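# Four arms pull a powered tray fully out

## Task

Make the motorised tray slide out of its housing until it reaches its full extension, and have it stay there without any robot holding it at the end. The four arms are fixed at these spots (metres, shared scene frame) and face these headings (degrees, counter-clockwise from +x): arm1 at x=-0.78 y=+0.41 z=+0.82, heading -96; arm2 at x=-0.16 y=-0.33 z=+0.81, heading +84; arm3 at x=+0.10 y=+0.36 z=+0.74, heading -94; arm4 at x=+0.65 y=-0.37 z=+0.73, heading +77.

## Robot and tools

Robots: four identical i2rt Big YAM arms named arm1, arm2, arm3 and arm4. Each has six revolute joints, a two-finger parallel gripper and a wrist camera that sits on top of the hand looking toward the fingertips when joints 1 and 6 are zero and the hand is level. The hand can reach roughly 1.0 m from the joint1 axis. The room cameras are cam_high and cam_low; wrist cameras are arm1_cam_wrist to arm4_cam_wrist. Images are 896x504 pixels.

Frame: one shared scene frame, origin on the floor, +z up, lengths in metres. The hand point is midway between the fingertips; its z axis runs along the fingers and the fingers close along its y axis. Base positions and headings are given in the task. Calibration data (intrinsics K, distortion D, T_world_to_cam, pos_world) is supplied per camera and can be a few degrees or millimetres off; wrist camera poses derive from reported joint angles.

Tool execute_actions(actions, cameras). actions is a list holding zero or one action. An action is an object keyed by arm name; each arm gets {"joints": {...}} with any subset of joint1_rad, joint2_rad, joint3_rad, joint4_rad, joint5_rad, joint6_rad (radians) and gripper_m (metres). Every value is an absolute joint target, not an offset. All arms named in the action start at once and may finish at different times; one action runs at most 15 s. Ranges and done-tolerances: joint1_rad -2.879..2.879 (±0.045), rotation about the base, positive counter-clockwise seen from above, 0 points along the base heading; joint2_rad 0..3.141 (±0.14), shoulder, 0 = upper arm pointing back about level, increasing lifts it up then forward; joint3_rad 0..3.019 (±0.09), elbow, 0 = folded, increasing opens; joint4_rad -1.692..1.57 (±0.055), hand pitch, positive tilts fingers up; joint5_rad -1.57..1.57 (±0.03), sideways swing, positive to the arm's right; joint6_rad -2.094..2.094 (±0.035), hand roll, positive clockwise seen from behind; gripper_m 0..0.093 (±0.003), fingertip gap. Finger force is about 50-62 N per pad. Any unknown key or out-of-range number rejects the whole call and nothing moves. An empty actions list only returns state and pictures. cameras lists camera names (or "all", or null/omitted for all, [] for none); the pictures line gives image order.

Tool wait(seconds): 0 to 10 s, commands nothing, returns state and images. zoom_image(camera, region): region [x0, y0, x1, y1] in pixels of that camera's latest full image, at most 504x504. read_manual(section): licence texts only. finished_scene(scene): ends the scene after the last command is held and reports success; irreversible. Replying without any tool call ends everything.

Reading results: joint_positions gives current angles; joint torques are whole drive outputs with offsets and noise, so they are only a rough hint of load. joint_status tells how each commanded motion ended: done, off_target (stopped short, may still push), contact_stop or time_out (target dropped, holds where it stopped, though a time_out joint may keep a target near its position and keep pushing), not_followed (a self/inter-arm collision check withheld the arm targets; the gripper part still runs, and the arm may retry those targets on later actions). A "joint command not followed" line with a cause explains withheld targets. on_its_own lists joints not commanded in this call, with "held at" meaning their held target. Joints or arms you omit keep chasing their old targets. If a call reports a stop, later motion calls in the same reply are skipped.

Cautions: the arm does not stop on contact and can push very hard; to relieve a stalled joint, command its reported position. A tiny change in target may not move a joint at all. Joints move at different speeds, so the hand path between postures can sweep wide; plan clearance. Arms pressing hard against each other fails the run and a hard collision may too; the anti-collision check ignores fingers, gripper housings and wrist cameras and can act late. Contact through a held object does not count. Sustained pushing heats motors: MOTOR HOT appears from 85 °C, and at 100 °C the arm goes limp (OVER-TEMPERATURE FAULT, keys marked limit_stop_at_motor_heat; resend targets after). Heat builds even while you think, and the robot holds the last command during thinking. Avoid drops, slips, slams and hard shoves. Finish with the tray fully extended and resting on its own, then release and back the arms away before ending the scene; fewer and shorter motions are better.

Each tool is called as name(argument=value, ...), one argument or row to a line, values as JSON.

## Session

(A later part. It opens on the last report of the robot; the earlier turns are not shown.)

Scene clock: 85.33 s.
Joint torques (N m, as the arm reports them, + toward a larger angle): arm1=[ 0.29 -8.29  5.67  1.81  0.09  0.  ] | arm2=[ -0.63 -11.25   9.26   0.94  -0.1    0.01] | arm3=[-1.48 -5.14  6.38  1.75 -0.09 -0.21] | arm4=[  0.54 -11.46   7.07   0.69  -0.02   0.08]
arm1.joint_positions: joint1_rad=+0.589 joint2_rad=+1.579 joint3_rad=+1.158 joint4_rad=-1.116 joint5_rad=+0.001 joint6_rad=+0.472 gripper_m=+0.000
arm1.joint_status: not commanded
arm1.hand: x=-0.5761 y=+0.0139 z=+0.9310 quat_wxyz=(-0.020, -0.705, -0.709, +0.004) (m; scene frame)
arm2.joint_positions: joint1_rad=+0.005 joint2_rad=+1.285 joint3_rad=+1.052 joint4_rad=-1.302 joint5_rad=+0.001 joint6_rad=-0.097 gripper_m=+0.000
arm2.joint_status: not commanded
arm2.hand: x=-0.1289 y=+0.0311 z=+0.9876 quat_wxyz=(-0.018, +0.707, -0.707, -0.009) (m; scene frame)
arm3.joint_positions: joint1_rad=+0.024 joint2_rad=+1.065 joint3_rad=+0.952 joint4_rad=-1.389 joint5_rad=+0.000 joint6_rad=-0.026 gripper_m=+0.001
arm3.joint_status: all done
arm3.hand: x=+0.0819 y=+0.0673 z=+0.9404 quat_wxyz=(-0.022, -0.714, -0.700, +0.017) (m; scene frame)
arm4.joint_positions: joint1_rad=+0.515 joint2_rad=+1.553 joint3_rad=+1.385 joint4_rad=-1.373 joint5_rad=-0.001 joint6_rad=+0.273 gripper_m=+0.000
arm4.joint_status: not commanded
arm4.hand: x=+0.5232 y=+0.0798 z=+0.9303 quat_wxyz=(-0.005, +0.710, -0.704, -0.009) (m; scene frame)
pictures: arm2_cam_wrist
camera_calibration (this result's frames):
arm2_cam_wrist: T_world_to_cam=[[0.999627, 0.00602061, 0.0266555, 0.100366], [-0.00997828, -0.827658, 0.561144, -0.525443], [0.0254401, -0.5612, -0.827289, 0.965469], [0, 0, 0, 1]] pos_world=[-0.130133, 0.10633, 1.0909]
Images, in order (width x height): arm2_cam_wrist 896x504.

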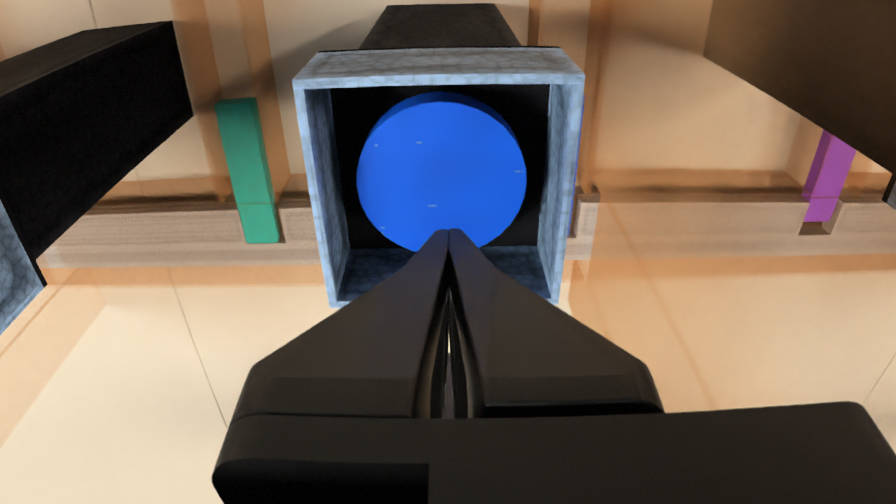

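execute_actions(
  actions=[],
  cameras=["arm2_cam_wrist"],
)

zoom_image(
  camera="arm2_cam_wrist",
  region=[696, 100, 896, 300],
)

Scene clock: 85.43 s.
Joint torques (N m, as the arm reports them, + toward a larger angle): arm1=[ 0.06 -8.28  5.66  1.74  0.08 -0.02] | arm2=[ -1.08 -11.37   9.29   0.83  -0.09   0.02] | arm3=[-1.35 -5.15  6.39  1.74 -0.09 -0.21] | arm4=[  0.58 -11.46   7.06   0.69  -0.01   0.07]
arm1.joint_positions: joint1_rad=+0.589 joint2_rad=+1.579 joint3_rad=+1.158 joint4_rad=-1.116 joint5_rad=+0.001 joint6_rad=+0.472 gripper_m=+0.000
arm1.joint_status: not commanded
arm1.hand: x=-0.5761 y=+0.0139 z=+0.9310 quat_wxyz=(-0.020, -0.705, -0.709, +0.004) (m; scene frame)
arm2.joint_positions: joint1_rad=+0.005 joint2_rad=+1.285 joint3_rad=+1.052 joint4_rad=-1.302 joint5_rad=+0.001 joint6_rad=-0.097 gripper_m=+0.000
arm2.joint_status: not commanded
arm2.hand: x=-0.1289 y=+0.0311 z=+0.9876 quat_wxyz=(-0.018, +0.707, -0.707, -0.009) (m; scene frame)
arm3.joint_positions: joint1_rad=+0.024 joint2_rad=+1.065 joint3_rad=+0.952 joint4_rad=-1.389 joint5_rad=+0.000 joint6_rad=-0.026 gripper_m=+0.001
arm3.joint_status: all done
arm3.hand: x=+0.0819 y=+0.0673 z=+0.9404 quat_wxyz=(-0.022, -0.714, -0.700, +0.017) (m; scene frame)
arm4.joint_positions: joint1_rad=+0.515 joint2_rad=+1.553 joint3_rad=+1.385 joint4_rad=-1.373 joint5_rad=-0.001 joint6_rad=+0.273 gripper_m=+0.000
arm4.joint_status: not commanded
arm4.hand: x=+0.5232 y=+0.0798 z=+0.9303 quat_wxyz=(-0.005, +0.710, -0.704, -0.009) (m; scene frame)
pictures: arm2_cam_wrist
camera_calibration (this result's frames):
arm2_cam_wrist: T_world_to_cam=[[0.999627, 0.00602061, 0.0266555, 0.100366], [-0.00997828, -0.827658, 0.561144, -0.525443], [0.0254401, -0.5612, -0.827289, 0.965469], [0, 0, 0, 1]] pos_world=[-0.130133, 0.10633, 1.0909]
Images, in order (width x height): arm2_cam_wrist 896x504.

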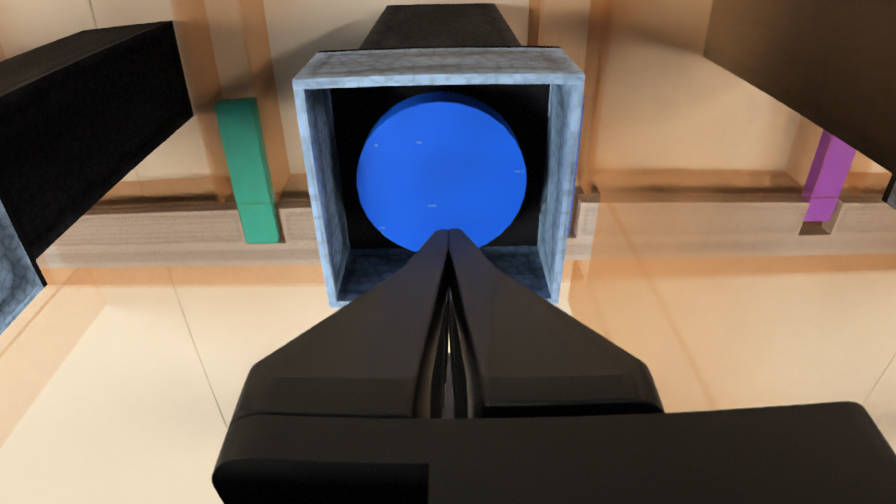

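Region (696, 100, 896, 300) of arm2_cam_wrist's 896x504 image, scaled by 2.520, with more detail than that image has.

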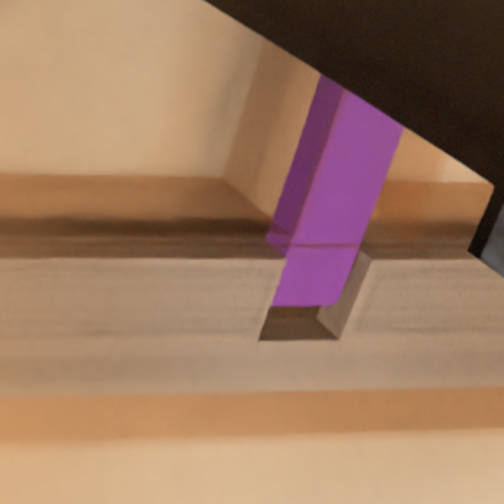

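wait(
  seconds=1.0,
)

zoom_image(
  camera="arm2_cam_wrist",
  region=[696, 100, 896, 300],
)

Scene clock: 86.50 s.
Joint torques (N m, as the arm reports them, + toward a larger angle): arm1=[ 0.15 -8.39  5.67  1.78  0.09  0.  ] | arm2=[ -0.6  -11.45   9.41   0.92  -0.11   0.01] | arm3=[-1.38 -5.17  6.38  1.76 -0.09 -0.21] | arm4=[  0.57 -11.45   7.06   0.69  -0.02   0.07]
arm1.joint_positions: joint1_rad=+0.589 joint2_rad=+1.579 joint3_rad=+1.158 joint4_rad=-1.116 joint5_rad=+0.001 joint6_rad=+0.472 gripper_m=+0.000
arm1.joint_status: not commanded
arm1.hand: x=-0.5761 y=+0.0139 z=+0.9310 quat_wxyz=(-0.020, -0.705, -0.709, +0.004) (m; scene frame)
arm2.joint_positions: joint1_rad=+0.005 joint2_rad=+1.285 joint3_rad=+1.052 joint4_rad=-1.302 joint5_rad=+0.001 joint6_rad=-0.097 gripper_m=+0.000
arm2.joint_status: not commanded
arm2.hand: x=-0.1289 y=+0.0311 z=+0.9876 quat_wxyz=(-0.018, +0.707, -0.707, -0.009) (m; scene frame)
arm3.joint_positions: joint1_rad=+0.024 joint2_rad=+1.065 joint3_rad=+0.952 joint4_rad=-1.389 joint5_rad=+0.000 joint6_rad=-0.026 gripper_m=+0.001
arm3.joint_status: all done
arm3.hand: x=+0.0819 y=+0.0673 z=+0.9404 quat_wxyz=(-0.022, -0.714, -0.700, +0.017) (m; scene frame)
arm4.joint_positions: joint1_rad=+0.515 joint2_rad=+1.553 joint3_rad=+1.385 joint4_rad=-1.373 joint5_rad=-0.001 joint6_rad=+0.273 gripper_m=+0.000
arm4.joint_status: not commanded
arm4.hand: x=+0.5232 y=+0.0798 z=+0.9303 quat_wxyz=(-0.005, +0.710, -0.704, -0.009) (m; scene frame)
wait: 1.00 s; at rest by 0.20 s
pictures: arm1_cam_wrist, arm2_cam_wrist, arm3_cam_wrist, arm4_cam_wrist, cam_high, cam_low
camera_calibration (this result's frames):
arm1_cam_wrist: T_world_to_cam=[[-0.999446, -0.00770792, -0.0323886, -0.546683], [-0.0246082, 0.826284, 0.562716, -0.54539], [0.0224248, 0.563201, -0.826015, 0.895013], [0, 0, 0, 1]] pos_world=[-0.579871, -0.0576398, 1.02849]
arm2_cam_wrist: T_world_to_cam=[[0.999627, 0.00602061, 0.0266555, 0.100366], [-0.00997828, -0.827658, 0.561144, -0.525443], [0.0254401, -0.5612, -0.827289, 0.965469], [0, 0, 0, 1]] pos_world=[-0.130133, 0.10633, 1.0909]
arm3_cam_wrist: T_world_to_cam=[[-0.999724, 0.0203461, -0.0117089, 0.088267], [0.0106689, 0.838102, 0.545409, -0.569103], [0.0209102, 0.545133, -0.838088, 0.877554], [0, 0, 0, 1]] pos_world=[0.0759646, -0.00321317, 1.0469]
arm4_cam_wrist: T_world_to_cam=[[0.999936, 0.0101244, 0.00511416, -0.530677], [0.0053362, -0.817755, 0.575542, -0.467143], [0.0100091, -0.575477, -0.817757, 0.925996], [0, 0, 0, 1]] pos_world=[0.523867, 0.156254, 1.02881]
Images, in order (width x height): arm1_cam_wrist 896x504, arm2_cam_wrist 896x504, arm3_cam_wrist 896x504, arm4_cam_wrist 896x504, cam_high 896x504, cam_low 896x504.

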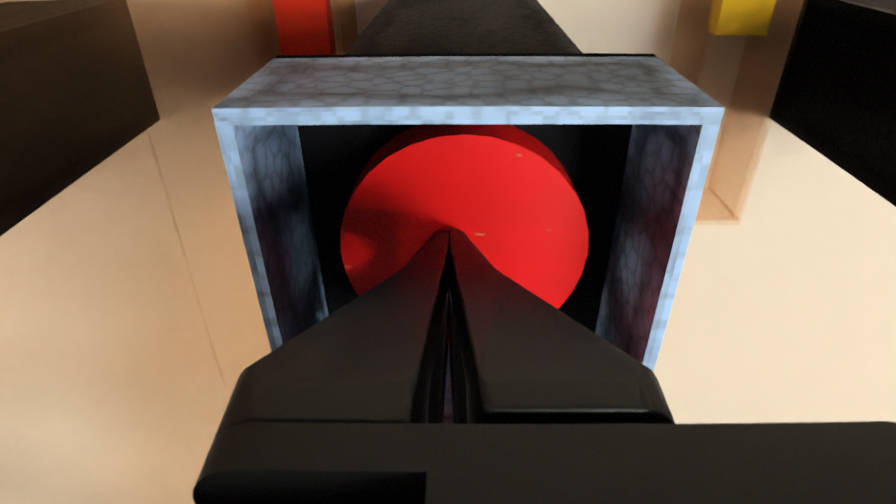

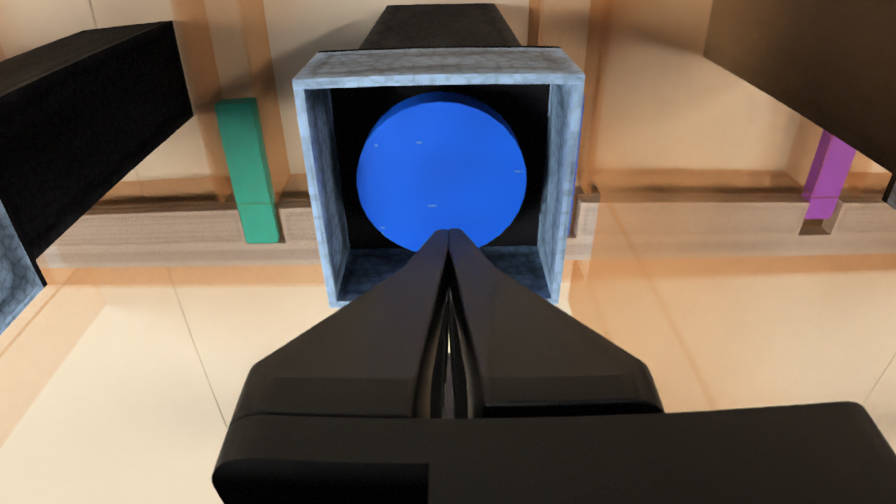

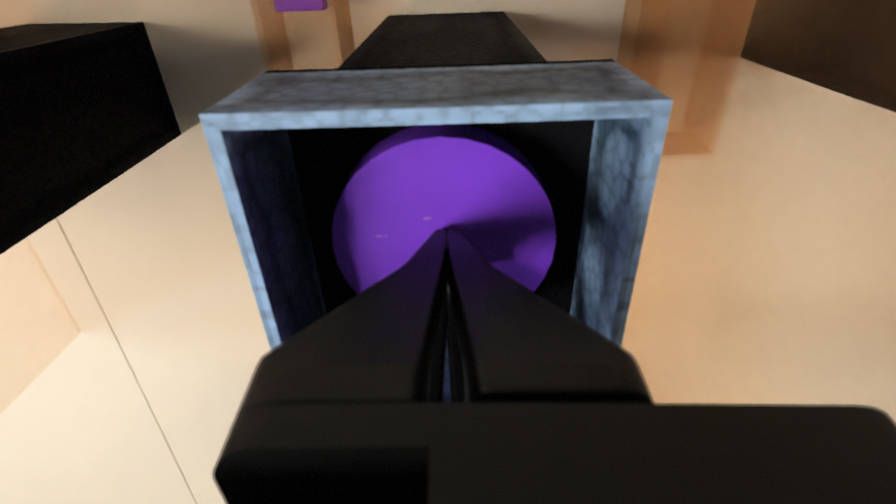

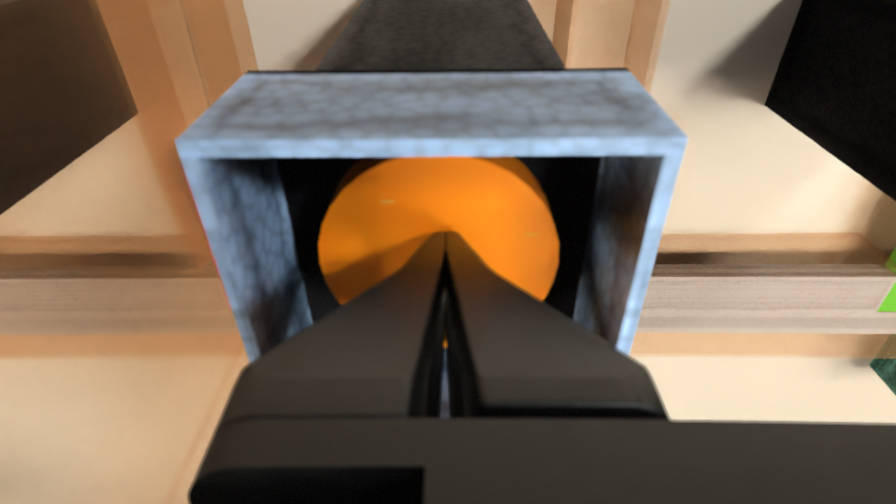

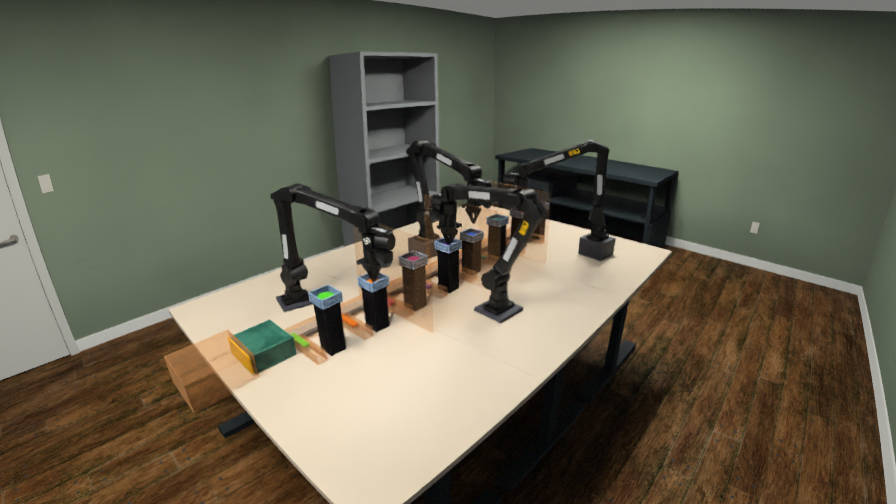

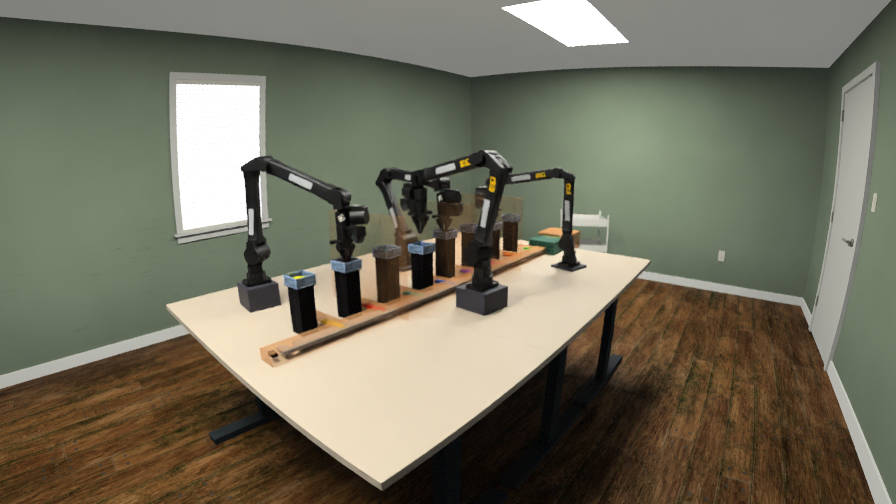

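Region (696, 100, 896, 300) of arm2_cam_wrist's 896x504 image, scaled by 2.520, with more detail than that image has.

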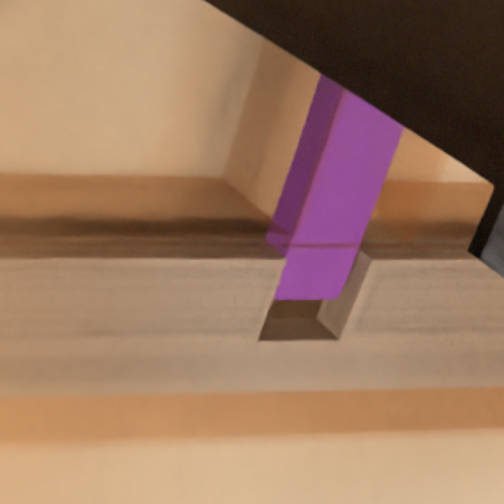

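execute_actions(
  actions=[],
  cameras=["arm2_cam_wrist"],
)

zoom_image(
  camera="arm2_cam_wrist",
  region=[696, 100, 896, 300],
)

Scene clock: 88.40 s.
Joint torques (N m, as the arm reports them, + toward a larger angle): arm1=[ 0.2  -8.25  5.68  1.77  0.09 -0.01] | arm2=[ -0.36 -11.45   9.35   0.76  -0.11   0.03] | arm3=[-1.38 -5.21  6.39  1.71 -0.08 -0.2 ] | arm4=[  0.59 -11.44   7.06   0.69  -0.02   0.07]
arm1.joint_positions: joint1_rad=+0.589 joint2_rad=+1.579 joint3_rad=+1.158 joint4_rad=-1.116 joint5_rad=+0.001 joint6_rad=+0.472 gripper_m=+0.000
arm1.joint_status: not commanded
arm1.hand: x=-0.5761 y=+0.0139 z=+0.9310 quat_wxyz=(-0.020, -0.705, -0.709, +0.004) (m; scene frame)
arm2.joint_positions: joint1_rad=+0.005 joint2_rad=+1.285 joint3_rad=+1.052 joint4_rad=-1.302 joint5_rad=+0.001 joint6_rad=-0.097 gripper_m=+0.000
arm2.joint_status: not commanded
arm2.hand: x=-0.1289 y=+0.0311 z=+0.9876 quat_wxyz=(-0.018, +0.707, -0.707, -0.009) (m; scene frame)
arm3.joint_positions: joint1_rad=+0.024 joint2_rad=+1.065 joint3_rad=+0.952 joint4_rad=-1.389 joint5_rad=+0.000 joint6_rad=-0.026 gripper_m=+0.001
arm3.joint_status: all done
arm3.hand: x=+0.0819 y=+0.0673 z=+0.9404 quat_wxyz=(-0.022, -0.714, -0.700, +0.017) (m; scene frame)
arm4.joint_positions: joint1_rad=+0.515 joint2_rad=+1.553 joint3_rad=+1.385 joint4_rad=-1.373 joint5_rad=-0.001 joint6_rad=+0.273 gripper_m=+0.000
arm4.joint_status: not commanded
arm4.hand: x=+0.5232 y=+0.0798 z=+0.9303 quat_wxyz=(-0.005, +0.710, -0.704, -0.009) (m; scene frame)
pictures: arm2_cam_wrist
camera_calibration (this result's frames):
arm2_cam_wrist: T_world_to_cam=[[0.999627, 0.00602061, 0.0266555, 0.100366], [-0.00997828, -0.827658, 0.561144, -0.525443], [0.0254401, -0.5612, -0.827289, 0.965469], [0, 0, 0, 1]] pos_world=[-0.130133, 0.10633, 1.0909]
Images, in order (width x height): arm2_cam_wrist 896x504.

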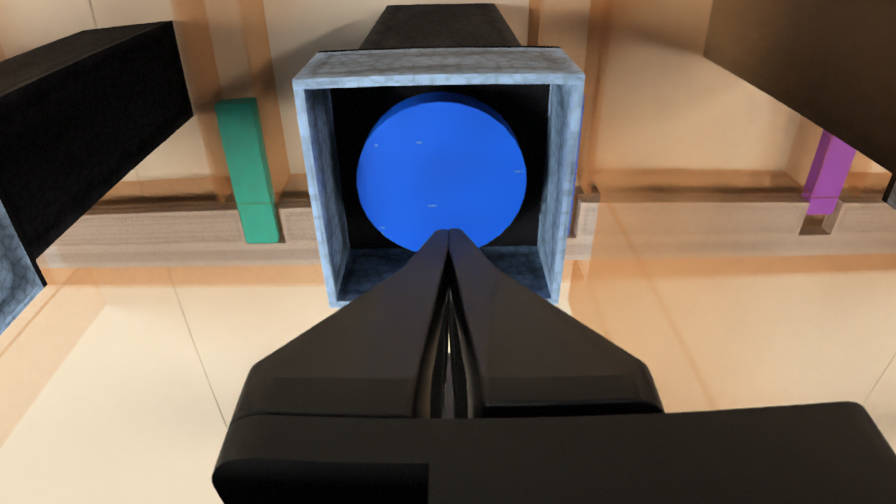

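Region (696, 100, 896, 300) of arm2_cam_wrist's 896x504 image, scaled by 2.520, with more detail than that image has.

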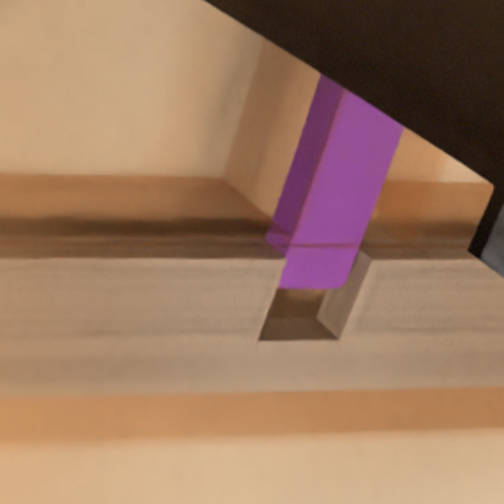

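execute_actions(
  actions=[],
  cameras=["arm2_cam_wrist", "arm1_cam_wrist"],
)

zoom_image(
  camera="arm2_cam_wrist",
  region=[696, 100, 896, 300],
)

Scene clock: 90.30 s.
Joint torques (N m, as the arm reports them, + toward a larger angle): arm1=[ 0.14 -8.19  5.65  1.73  0.09 -0.01] | arm2=[ -0.74 -10.99   9.23   0.95  -0.1    0.01] | arm3=[-1.31 -5.17  6.39  1.72 -0.08 -0.22] | arm4=[  0.58 -11.5    7.07   0.69  -0.02   0.08]
arm1.joint_positions: joint1_rad=+0.589 joint2_rad=+1.579 joint3_rad=+1.158 joint4_rad=-1.116 joint5_rad=+0.001 joint6_rad=+0.472 gripper_m=+0.000
arm1.joint_status: not commanded
arm1.hand: x=-0.5761 y=+0.0139 z=+0.9310 quat_wxyz=(-0.020, -0.705, -0.709, +0.004) (m; scene frame)
arm2.joint_positions: joint1_rad=+0.005 joint2_rad=+1.285 joint3_rad=+1.052 joint4_rad=-1.302 joint5_rad=+0.001 joint6_rad=-0.097 gripper_m=+0.000
arm2.joint_status: not commanded
arm2.hand: x=-0.1289 y=+0.0311 z=+0.9876 quat_wxyz=(-0.018, +0.707, -0.707, -0.009) (m; scene frame)
arm3.joint_positions: joint1_rad=+0.024 joint2_rad=+1.065 joint3_rad=+0.952 joint4_rad=-1.389 joint5_rad=+0.000 joint6_rad=-0.026 gripper_m=+0.001
arm3.joint_status: all done
arm3.hand: x=+0.0819 y=+0.0673 z=+0.9404 quat_wxyz=(-0.022, -0.714, -0.700, +0.017) (m; scene frame)
arm4.joint_positions: joint1_rad=+0.515 joint2_rad=+1.553 joint3_rad=+1.385 joint4_rad=-1.373 joint5_rad=-0.001 joint6_rad=+0.273 gripper_m=+0.000
arm4.joint_status: not commanded
arm4.hand: x=+0.5232 y=+0.0798 z=+0.9303 quat_wxyz=(-0.005, +0.710, -0.704, -0.009) (m; scene frame)
pictures: arm1_cam_wrist, arm2_cam_wrist
camera_calibration (this result's frames):
arm1_cam_wrist: T_world_to_cam=[[-0.999446, -0.00770792, -0.0323886, -0.546683], [-0.0246082, 0.826284, 0.562716, -0.54539], [0.0224248, 0.563201, -0.826015, 0.895013], [0, 0, 0, 1]] pos_world=[-0.579871, -0.0576398, 1.02849]
arm2_cam_wrist: T_world_to_cam=[[0.999627, 0.00602061, 0.0266555, 0.100366], [-0.00997828, -0.827658, 0.561144, -0.525443], [0.0254401, -0.5612, -0.827289, 0.965469], [0, 0, 0, 1]] pos_world=[-0.130133, 0.10633, 1.0909]
Images, in order (width x height): arm1_cam_wrist 896x504, arm2_cam_wrist 896x504.

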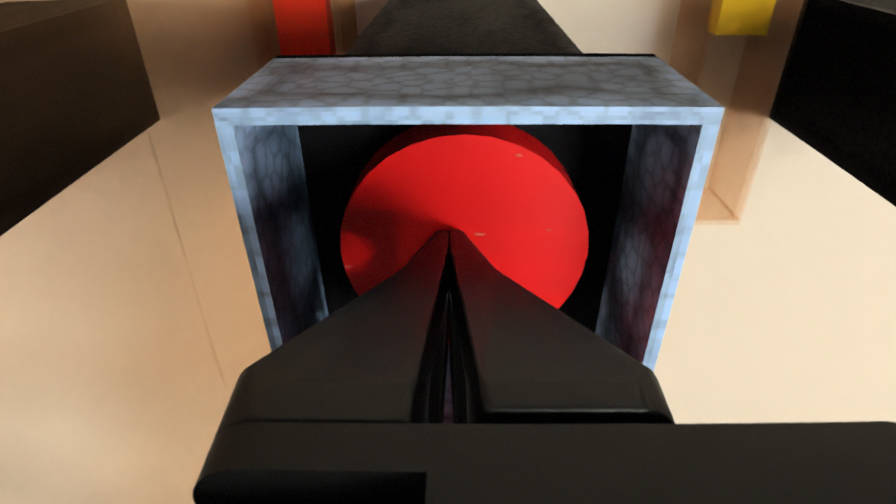

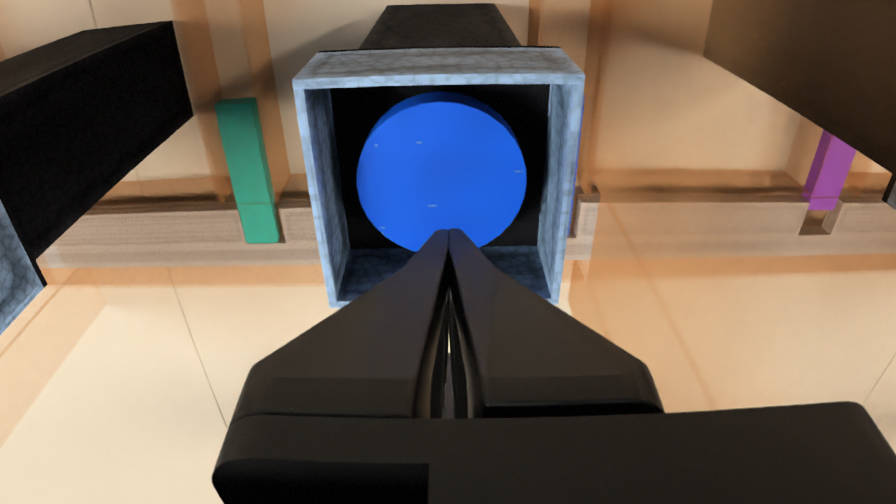

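Region (696, 100, 896, 300) of arm2_cam_wrist's 896x504 image, scaled by 2.520, with more detail than that image has.

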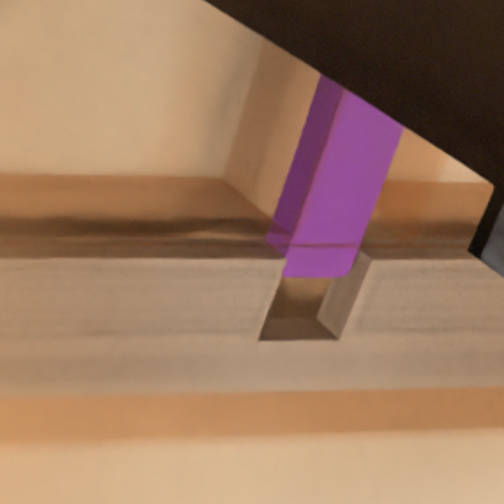

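execute_actions(
  actions=[
    {"arm3": {"joints": {"joint1_rad": 0.024, "joint2_rad": 1.1174, "joint3_rad": 0.8556, "joint4_rad": -1.309, "joint6_rad": -0.037}}},
  ],
  cameras=["arm2_cam_wrist"],
)

zoom_image(
  camera="arm2_cam_wrist",
  region=[696, 100, 896, 300],
)

Scene clock: 92.13 s.
Joint torques (N m, as the arm reports them, + toward a larger angle): arm1=[ 0.33 -8.28  5.7   1.84  0.08  0.  ] | arm2=[ -0.51 -11.34   9.23   0.79  -0.12  -0.01] | arm3=[-1.31 -2.03  4.54  2.71 -0.08 -0.21] | arm4=[  0.56 -11.5    7.07   0.68  -0.02   0.07]
arm1.joint_positions: joint1_rad=+0.589 joint2_rad=+1.579 joint3_rad=+1.158 joint4_rad=-1.116 joint5_rad=+0.001 joint6_rad=+0.472 gripper_m=+0.000
arm1.joint_status: not commanded
arm1.hand: x=-0.5761 y=+0.0139 z=+0.9310 quat_wxyz=(-0.020, -0.705, -0.709, +0.004) (m; scene frame)
arm2.joint_positions: joint1_rad=+0.005 joint2_rad=+1.285 joint3_rad=+1.052 joint4_rad=-1.302 joint5_rad=+0.001 joint6_rad=-0.097 gripper_m=+0.000
arm2.joint_status: not commanded
arm2.hand: x=-0.1289 y=+0.0311 z=+0.9876 quat_wxyz=(-0.018, +0.707, -0.707, -0.009) (m; scene frame)
arm3.joint_positions: joint1_rad=+0.024 joint2_rad=+1.041 joint3_rad=+0.931 joint4_rad=-1.352 joint5_rad=+0.000 joint6_rad=-0.026 gripper_m=+0.001
arm3.joint_status: all done
arm3.hand: x=+0.0818 y=+0.0658 z=+0.9397 quat_wxyz=(-0.036, -0.713, -0.699, +0.032) (m; scene frame)
arm4.joint_positions: joint1_rad=+0.515 joint2_rad=+1.553 joint3_rad=+1.385 joint4_rad=-1.373 joint5_rad=-0.001 joint6_rad=+0.273 gripper_m=+0.000
arm4.joint_status: not commanded
arm4.hand: x=+0.5232 y=+0.0798 z=+0.9303 quat_wxyz=(-0.005, +0.710, -0.704, -0.009) (m; scene frame)
pictures: arm2_cam_wrist
camera_calibration (this result's frames):
arm2_cam_wrist: T_world_to_cam=[[0.999627, 0.00602061, 0.0266555, 0.100366], [-0.00997828, -0.827658, 0.561144, -0.525443], [0.0254401, -0.5612, -0.827289, 0.965469], [0, 0, 0, 1]] pos_world=[-0.130133, 0.10633, 1.0909]
Images, in order (width x height): arm2_cam_wrist 896x504.

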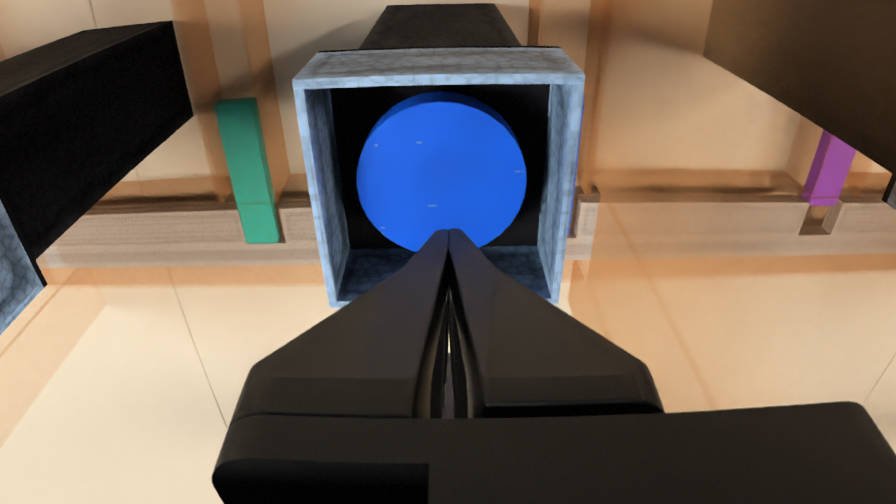

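Region (696, 100, 896, 300) of arm2_cam_wrist's 896x504 image, scaled by 2.520, with more detail than that image has.

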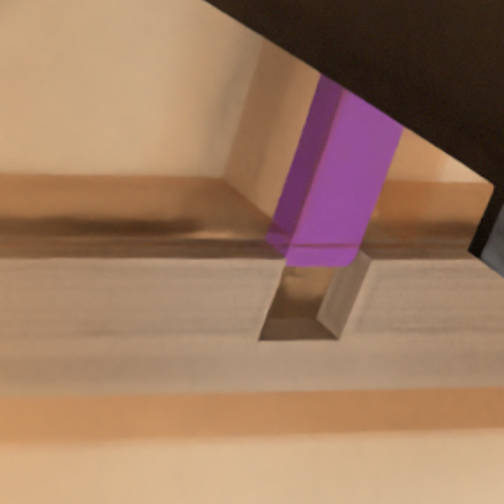

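execute_actions(
  actions=[],
  cameras=["arm2_cam_wrist", "arm1_cam_wrist", "arm3_cam_wrist"],
)

zoom_image(
  camera="arm2_cam_wrist",
  region=[696, 100, 896, 300],
)

Scene clock: 92.47 s.
Joint torques (N m, as the arm reports them, + toward a larger angle): arm1=[ 0.15 -8.21  5.64  1.75  0.08  0.  ] | arm2=[ -0.94 -11.32   9.29   0.88  -0.1    0.01] | arm3=[-1.36 -2.05  4.54  2.73 -0.08 -0.22] | arm4=[  0.59 -11.5    7.06   0.68  -0.02   0.07]
arm1.joint_positions: joint1_rad=+0.589 joint2_rad=+1.579 joint3_rad=+1.158 joint4_rad=-1.116 joint5_rad=+0.001 joint6_rad=+0.472 gripper_m=+0.000
arm1.joint_status: not commanded
arm1.hand: x=-0.5761 y=+0.0139 z=+0.9310 quat_wxyz=(-0.020, -0.705, -0.709, +0.004) (m; scene frame)
arm2.joint_positions: joint1_rad=+0.005 joint2_rad=+1.285 joint3_rad=+1.052 joint4_rad=-1.302 joint5_rad=+0.001 joint6_rad=-0.097 gripper_m=+0.000
arm2.joint_status: not commanded
arm2.hand: x=-0.1289 y=+0.0311 z=+0.9876 quat_wxyz=(-0.018, +0.707, -0.707, -0.009) (m; scene frame)
arm3.joint_positions: joint1_rad=+0.024 joint2_rad=+1.041 joint3_rad=+0.931 joint4_rad=-1.352 joint5_rad=+0.000 joint6_rad=-0.026 gripper_m=+0.001
arm3.joint_status: all done
arm3.hand: x=+0.0818 y=+0.0658 z=+0.9397 quat_wxyz=(-0.036, -0.713, -0.699, +0.032) (m; scene frame)
arm4.joint_positions: joint1_rad=+0.515 joint2_rad=+1.553 joint3_rad=+1.385 joint4_rad=-1.373 joint5_rad=-0.001 joint6_rad=+0.273 gripper_m=+0.000
arm4.joint_status: not commanded
arm4.hand: x=+0.5232 y=+0.0798 z=+0.9303 quat_wxyz=(-0.005, +0.710, -0.704, -0.009) (m; scene frame)
pictures: arm1_cam_wrist, arm2_cam_wrist, arm3_cam_wrist
camera_calibration (this result's frames):
arm1_cam_wrist: T_world_to_cam=[[-0.999446, -0.00770792, -0.0323886, -0.546683], [-0.0246082, 0.826284, 0.562716, -0.54539], [0.0224248, 0.563201, -0.826015, 0.895013], [0, 0, 0, 1]] pos_world=[-0.579871, -0.0576398, 1.02849]
arm2_cam_wrist: T_world_to_cam=[[0.999627, 0.00602061, 0.0266555, 0.100366], [-0.00997828, -0.827658, 0.561144, -0.525443], [0.0254401, -0.5612, -0.827289, 0.965469], [0, 0, 0, 1]] pos_world=[-0.130133, 0.10633, 1.0909]
arm3_cam_wrist: T_world_to_cam=[[-0.999737, 0.0203006, -0.0106936, 0.0872782], [0.0119997, 0.859828, 0.510443, -0.53609], [0.0195569, 0.51018, -0.859845, 0.900597], [0, 0, 0, 1]] pos_world=[0.0760752, -0.000293825, 1.04895]
Images, in order (width x height): arm1_cam_wrist 896x504, arm2_cam_wrist 896x504, arm3_cam_wrist 896x504.

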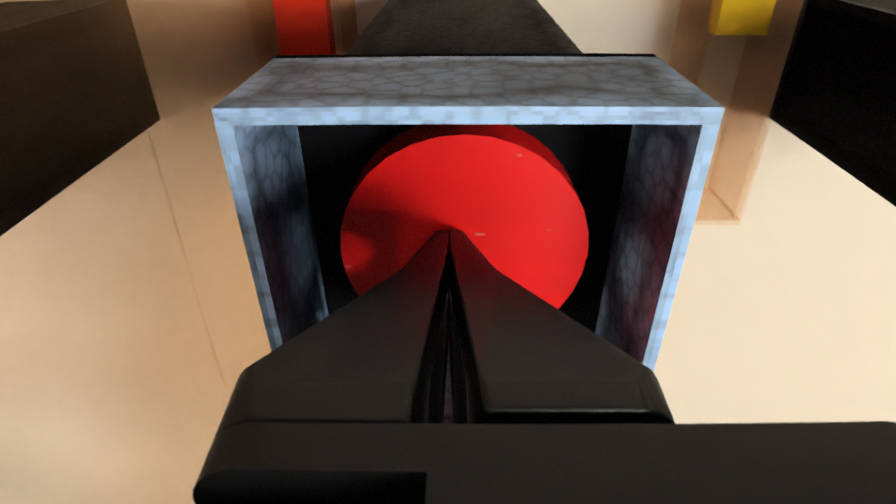

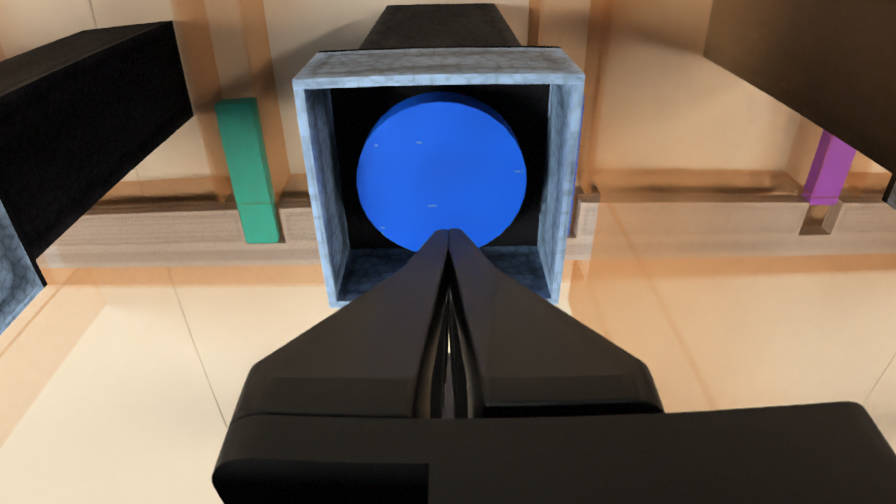

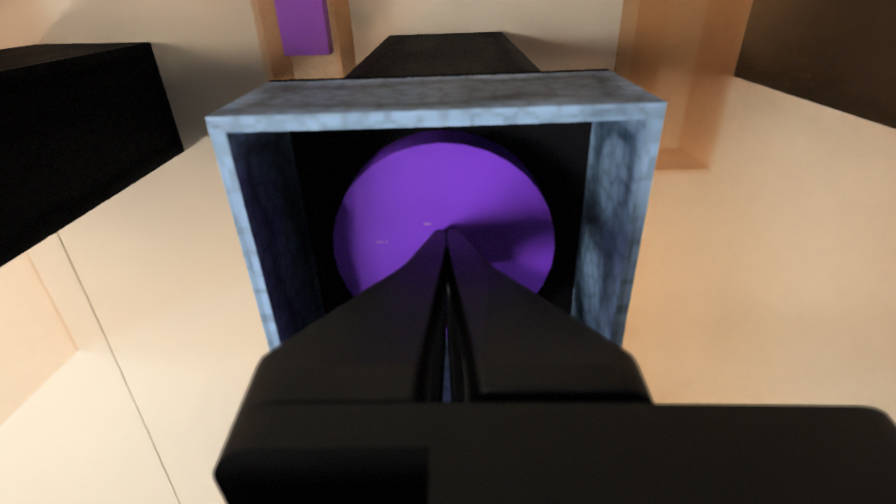

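Region (696, 100, 896, 300) of arm2_cam_wrist's 896x504 image, scaled by 2.520, with more detail than that image has.

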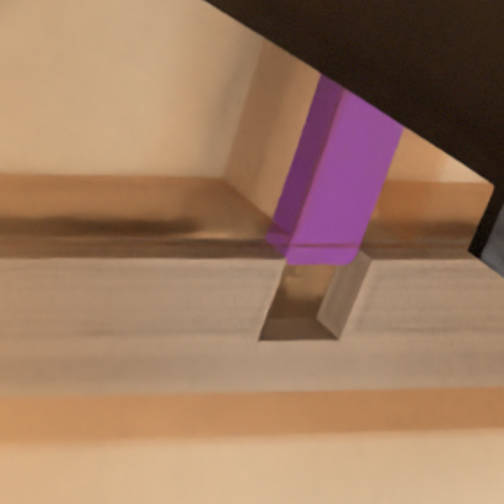

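wait(
  seconds=2.0,
)

Scene clock: 94.57 s.
Joint torques (N m, as the arm reports them, + toward a larger angle): arm1=[ 0.08 -8.38  5.67  1.77  0.08  0.  ] | arm2=[ -0.79 -11.1    9.33   0.84  -0.11   0.01] | arm3=[-1.19 -2.09  4.53  2.72 -0.09 -0.21] | arm4=[  0.58 -11.48   7.07   0.7   -0.02   0.07]
arm1.joint_positions: joint1_rad=+0.589 joint2_rad=+1.579 joint3_rad=+1.158 joint4_rad=-1.116 joint5_rad=+0.001 joint6_rad=+0.472 gripper_m=+0.000
arm1.joint_status: not commanded
arm1.hand: x=-0.5761 y=+0.0139 z=+0.9310 quat_wxyz=(-0.020, -0.705, -0.709, +0.004) (m; scene frame)
arm2.joint_positions: joint1_rad=+0.005 joint2_rad=+1.285 joint3_rad=+1.052 joint4_rad=-1.302 joint5_rad=+0.001 joint6_rad=-0.097 gripper_m=+0.000
arm2.joint_status: not commanded
arm2.hand: x=-0.1289 y=+0.0311 z=+0.9876 quat_wxyz=(-0.018, +0.707, -0.707, -0.009) (m; scene frame)
arm3.joint_positions: joint1_rad=+0.024 joint2_rad=+1.041 joint3_rad=+0.931 joint4_rad=-1.352 joint5_rad=+0.000 joint6_rad=-0.026 gripper_m=+0.001
arm3.joint_status: all done
arm3.hand: x=+0.0818 y=+0.0658 z=+0.9397 quat_wxyz=(-0.036, -0.713, -0.699, +0.032) (m; scene frame)
arm4.joint_positions: joint1_rad=+0.515 joint2_rad=+1.553 joint3_rad=+1.385 joint4_rad=-1.373 joint5_rad=-0.001 joint6_rad=+0.273 gripper_m=+0.000
arm4.joint_status: not commanded
arm4.hand: x=+0.5232 y=+0.0798 z=+0.9303 quat_wxyz=(-0.005, +0.710, -0.704, -0.009) (m; scene frame)
wait: 2.00 s; at rest by 0.17 s
pictures: arm1_cam_wrist, arm2_cam_wrist, arm3_cam_wrist, arm4_cam_wrist, cam_high, cam_low
camera_calibration (this result's frames):
arm1_cam_wrist: T_world_to_cam=[[-0.999446, -0.00770792, -0.0323886, -0.546683], [-0.0246082, 0.826284, 0.562716, -0.54539], [0.0224248, 0.563201, -0.826015, 0.895013], [0, 0, 0, 1]] pos_world=[-0.579871, -0.0576398, 1.02849]
arm2_cam_wrist: T_world_to_cam=[[0.999627, 0.00602061, 0.0266555, 0.100366], [-0.00997828, -0.827658, 0.561144, -0.525443], [0.0254401, -0.5612, -0.827289, 0.965469], [0, 0, 0, 1]] pos_world=[-0.130133, 0.10633, 1.0909]
arm3_cam_wrist: T_world_to_cam=[[-0.999737, 0.0203006, -0.0106936, 0.0872782], [0.0119997, 0.859828, 0.510443, -0.53609], [0.0195569, 0.51018, -0.859845, 0.900597], [0, 0, 0, 1]] pos_world=[0.0760752, -0.000293825, 1.04895]
arm4_cam_wrist: T_world_to_cam=[[0.999936, 0.0101244, 0.00511416, -0.530677], [0.0053362, -0.817755, 0.575542, -0.467143], [0.0100091, -0.575477, -0.817757, 0.925996], [0, 0, 0, 1]] pos_world=[0.523867, 0.156254, 1.02881]
Images, in order (width x height): arm1_cam_wrist 896x504, arm2_cam_wrist 896x504, arm3_cam_wrist 896x504, arm4_cam_wrist 896x504, cam_high 896x504, cam_low 896x504.

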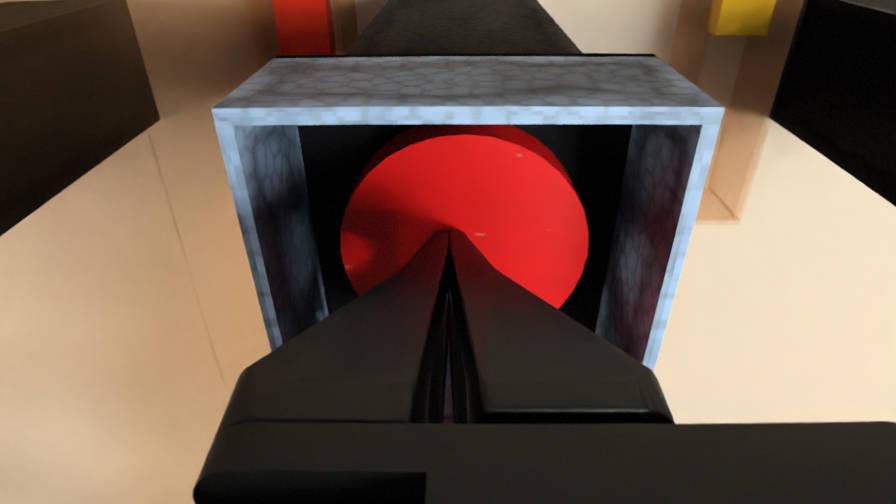

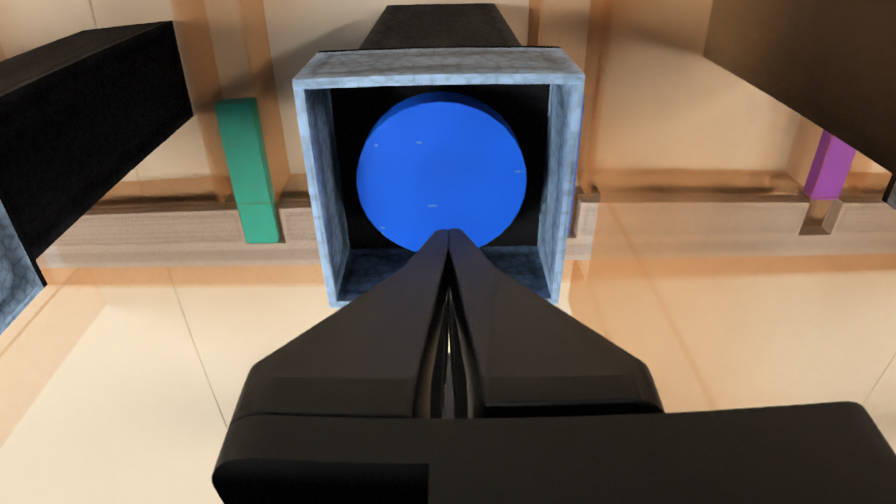

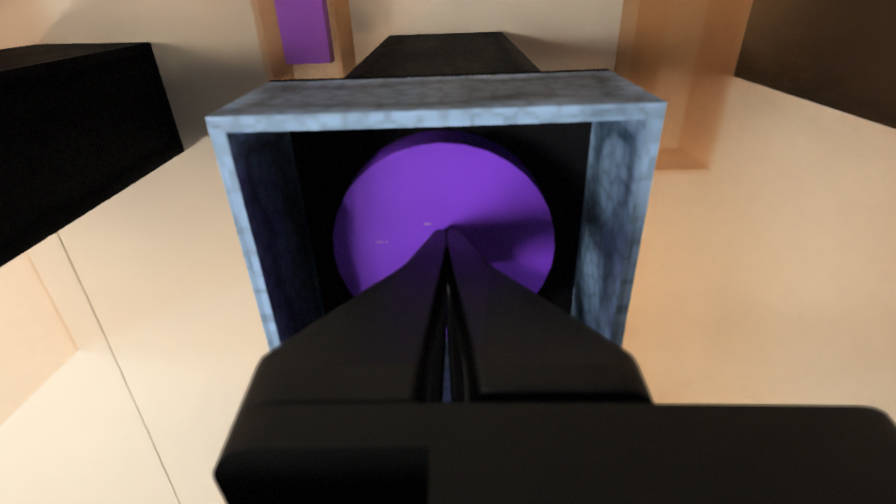

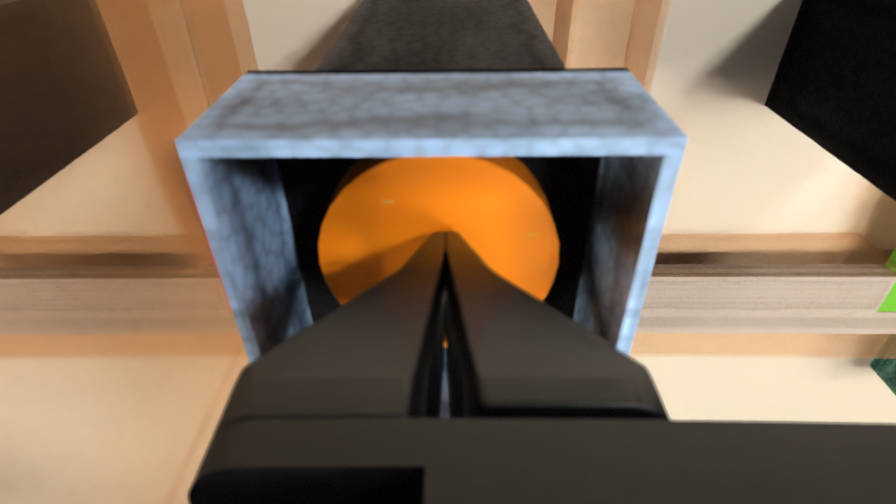

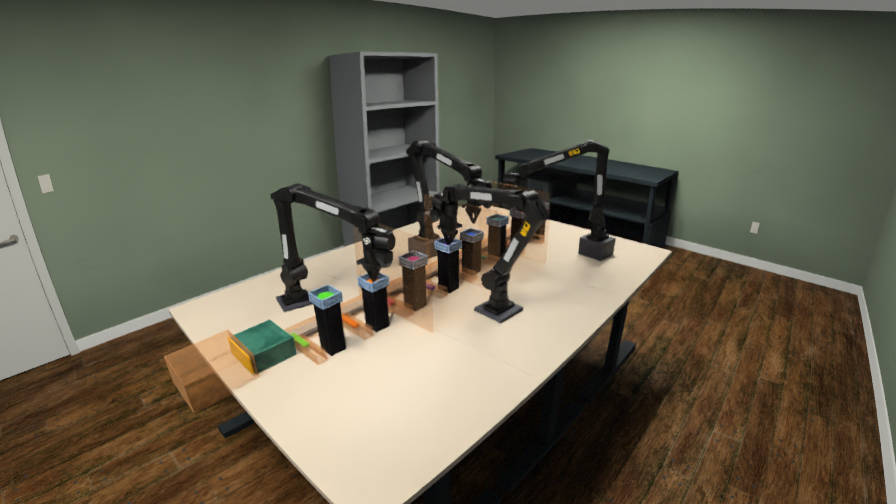

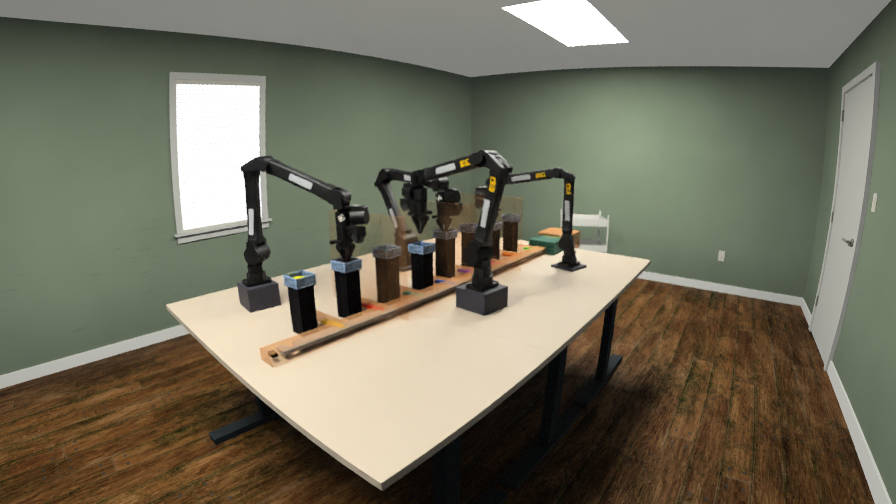

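zoom_image(
  camera="arm2_cam_wrist",
  region=[696, 100, 896, 300],
)

zoom_image(
  camera="arm3_cam_wrist",
  region=[220, 0, 400, 100],
)

Region (696, 100, 896, 300) of arm2_cam_wrist's 896x504 image, scaled by 2.520, with more detail than that image has.

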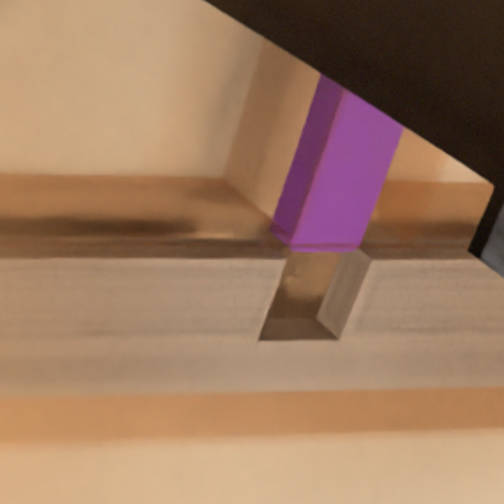

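Region (220, 0, 400, 100) of arm3_cam_wrist's 896x504 image, scaled by 2.800, with more detail than that image has.

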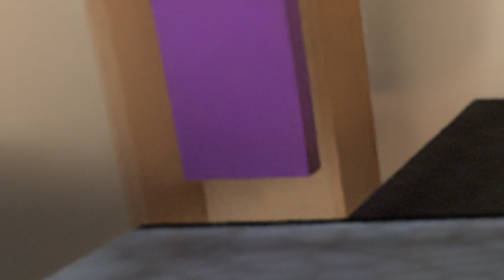

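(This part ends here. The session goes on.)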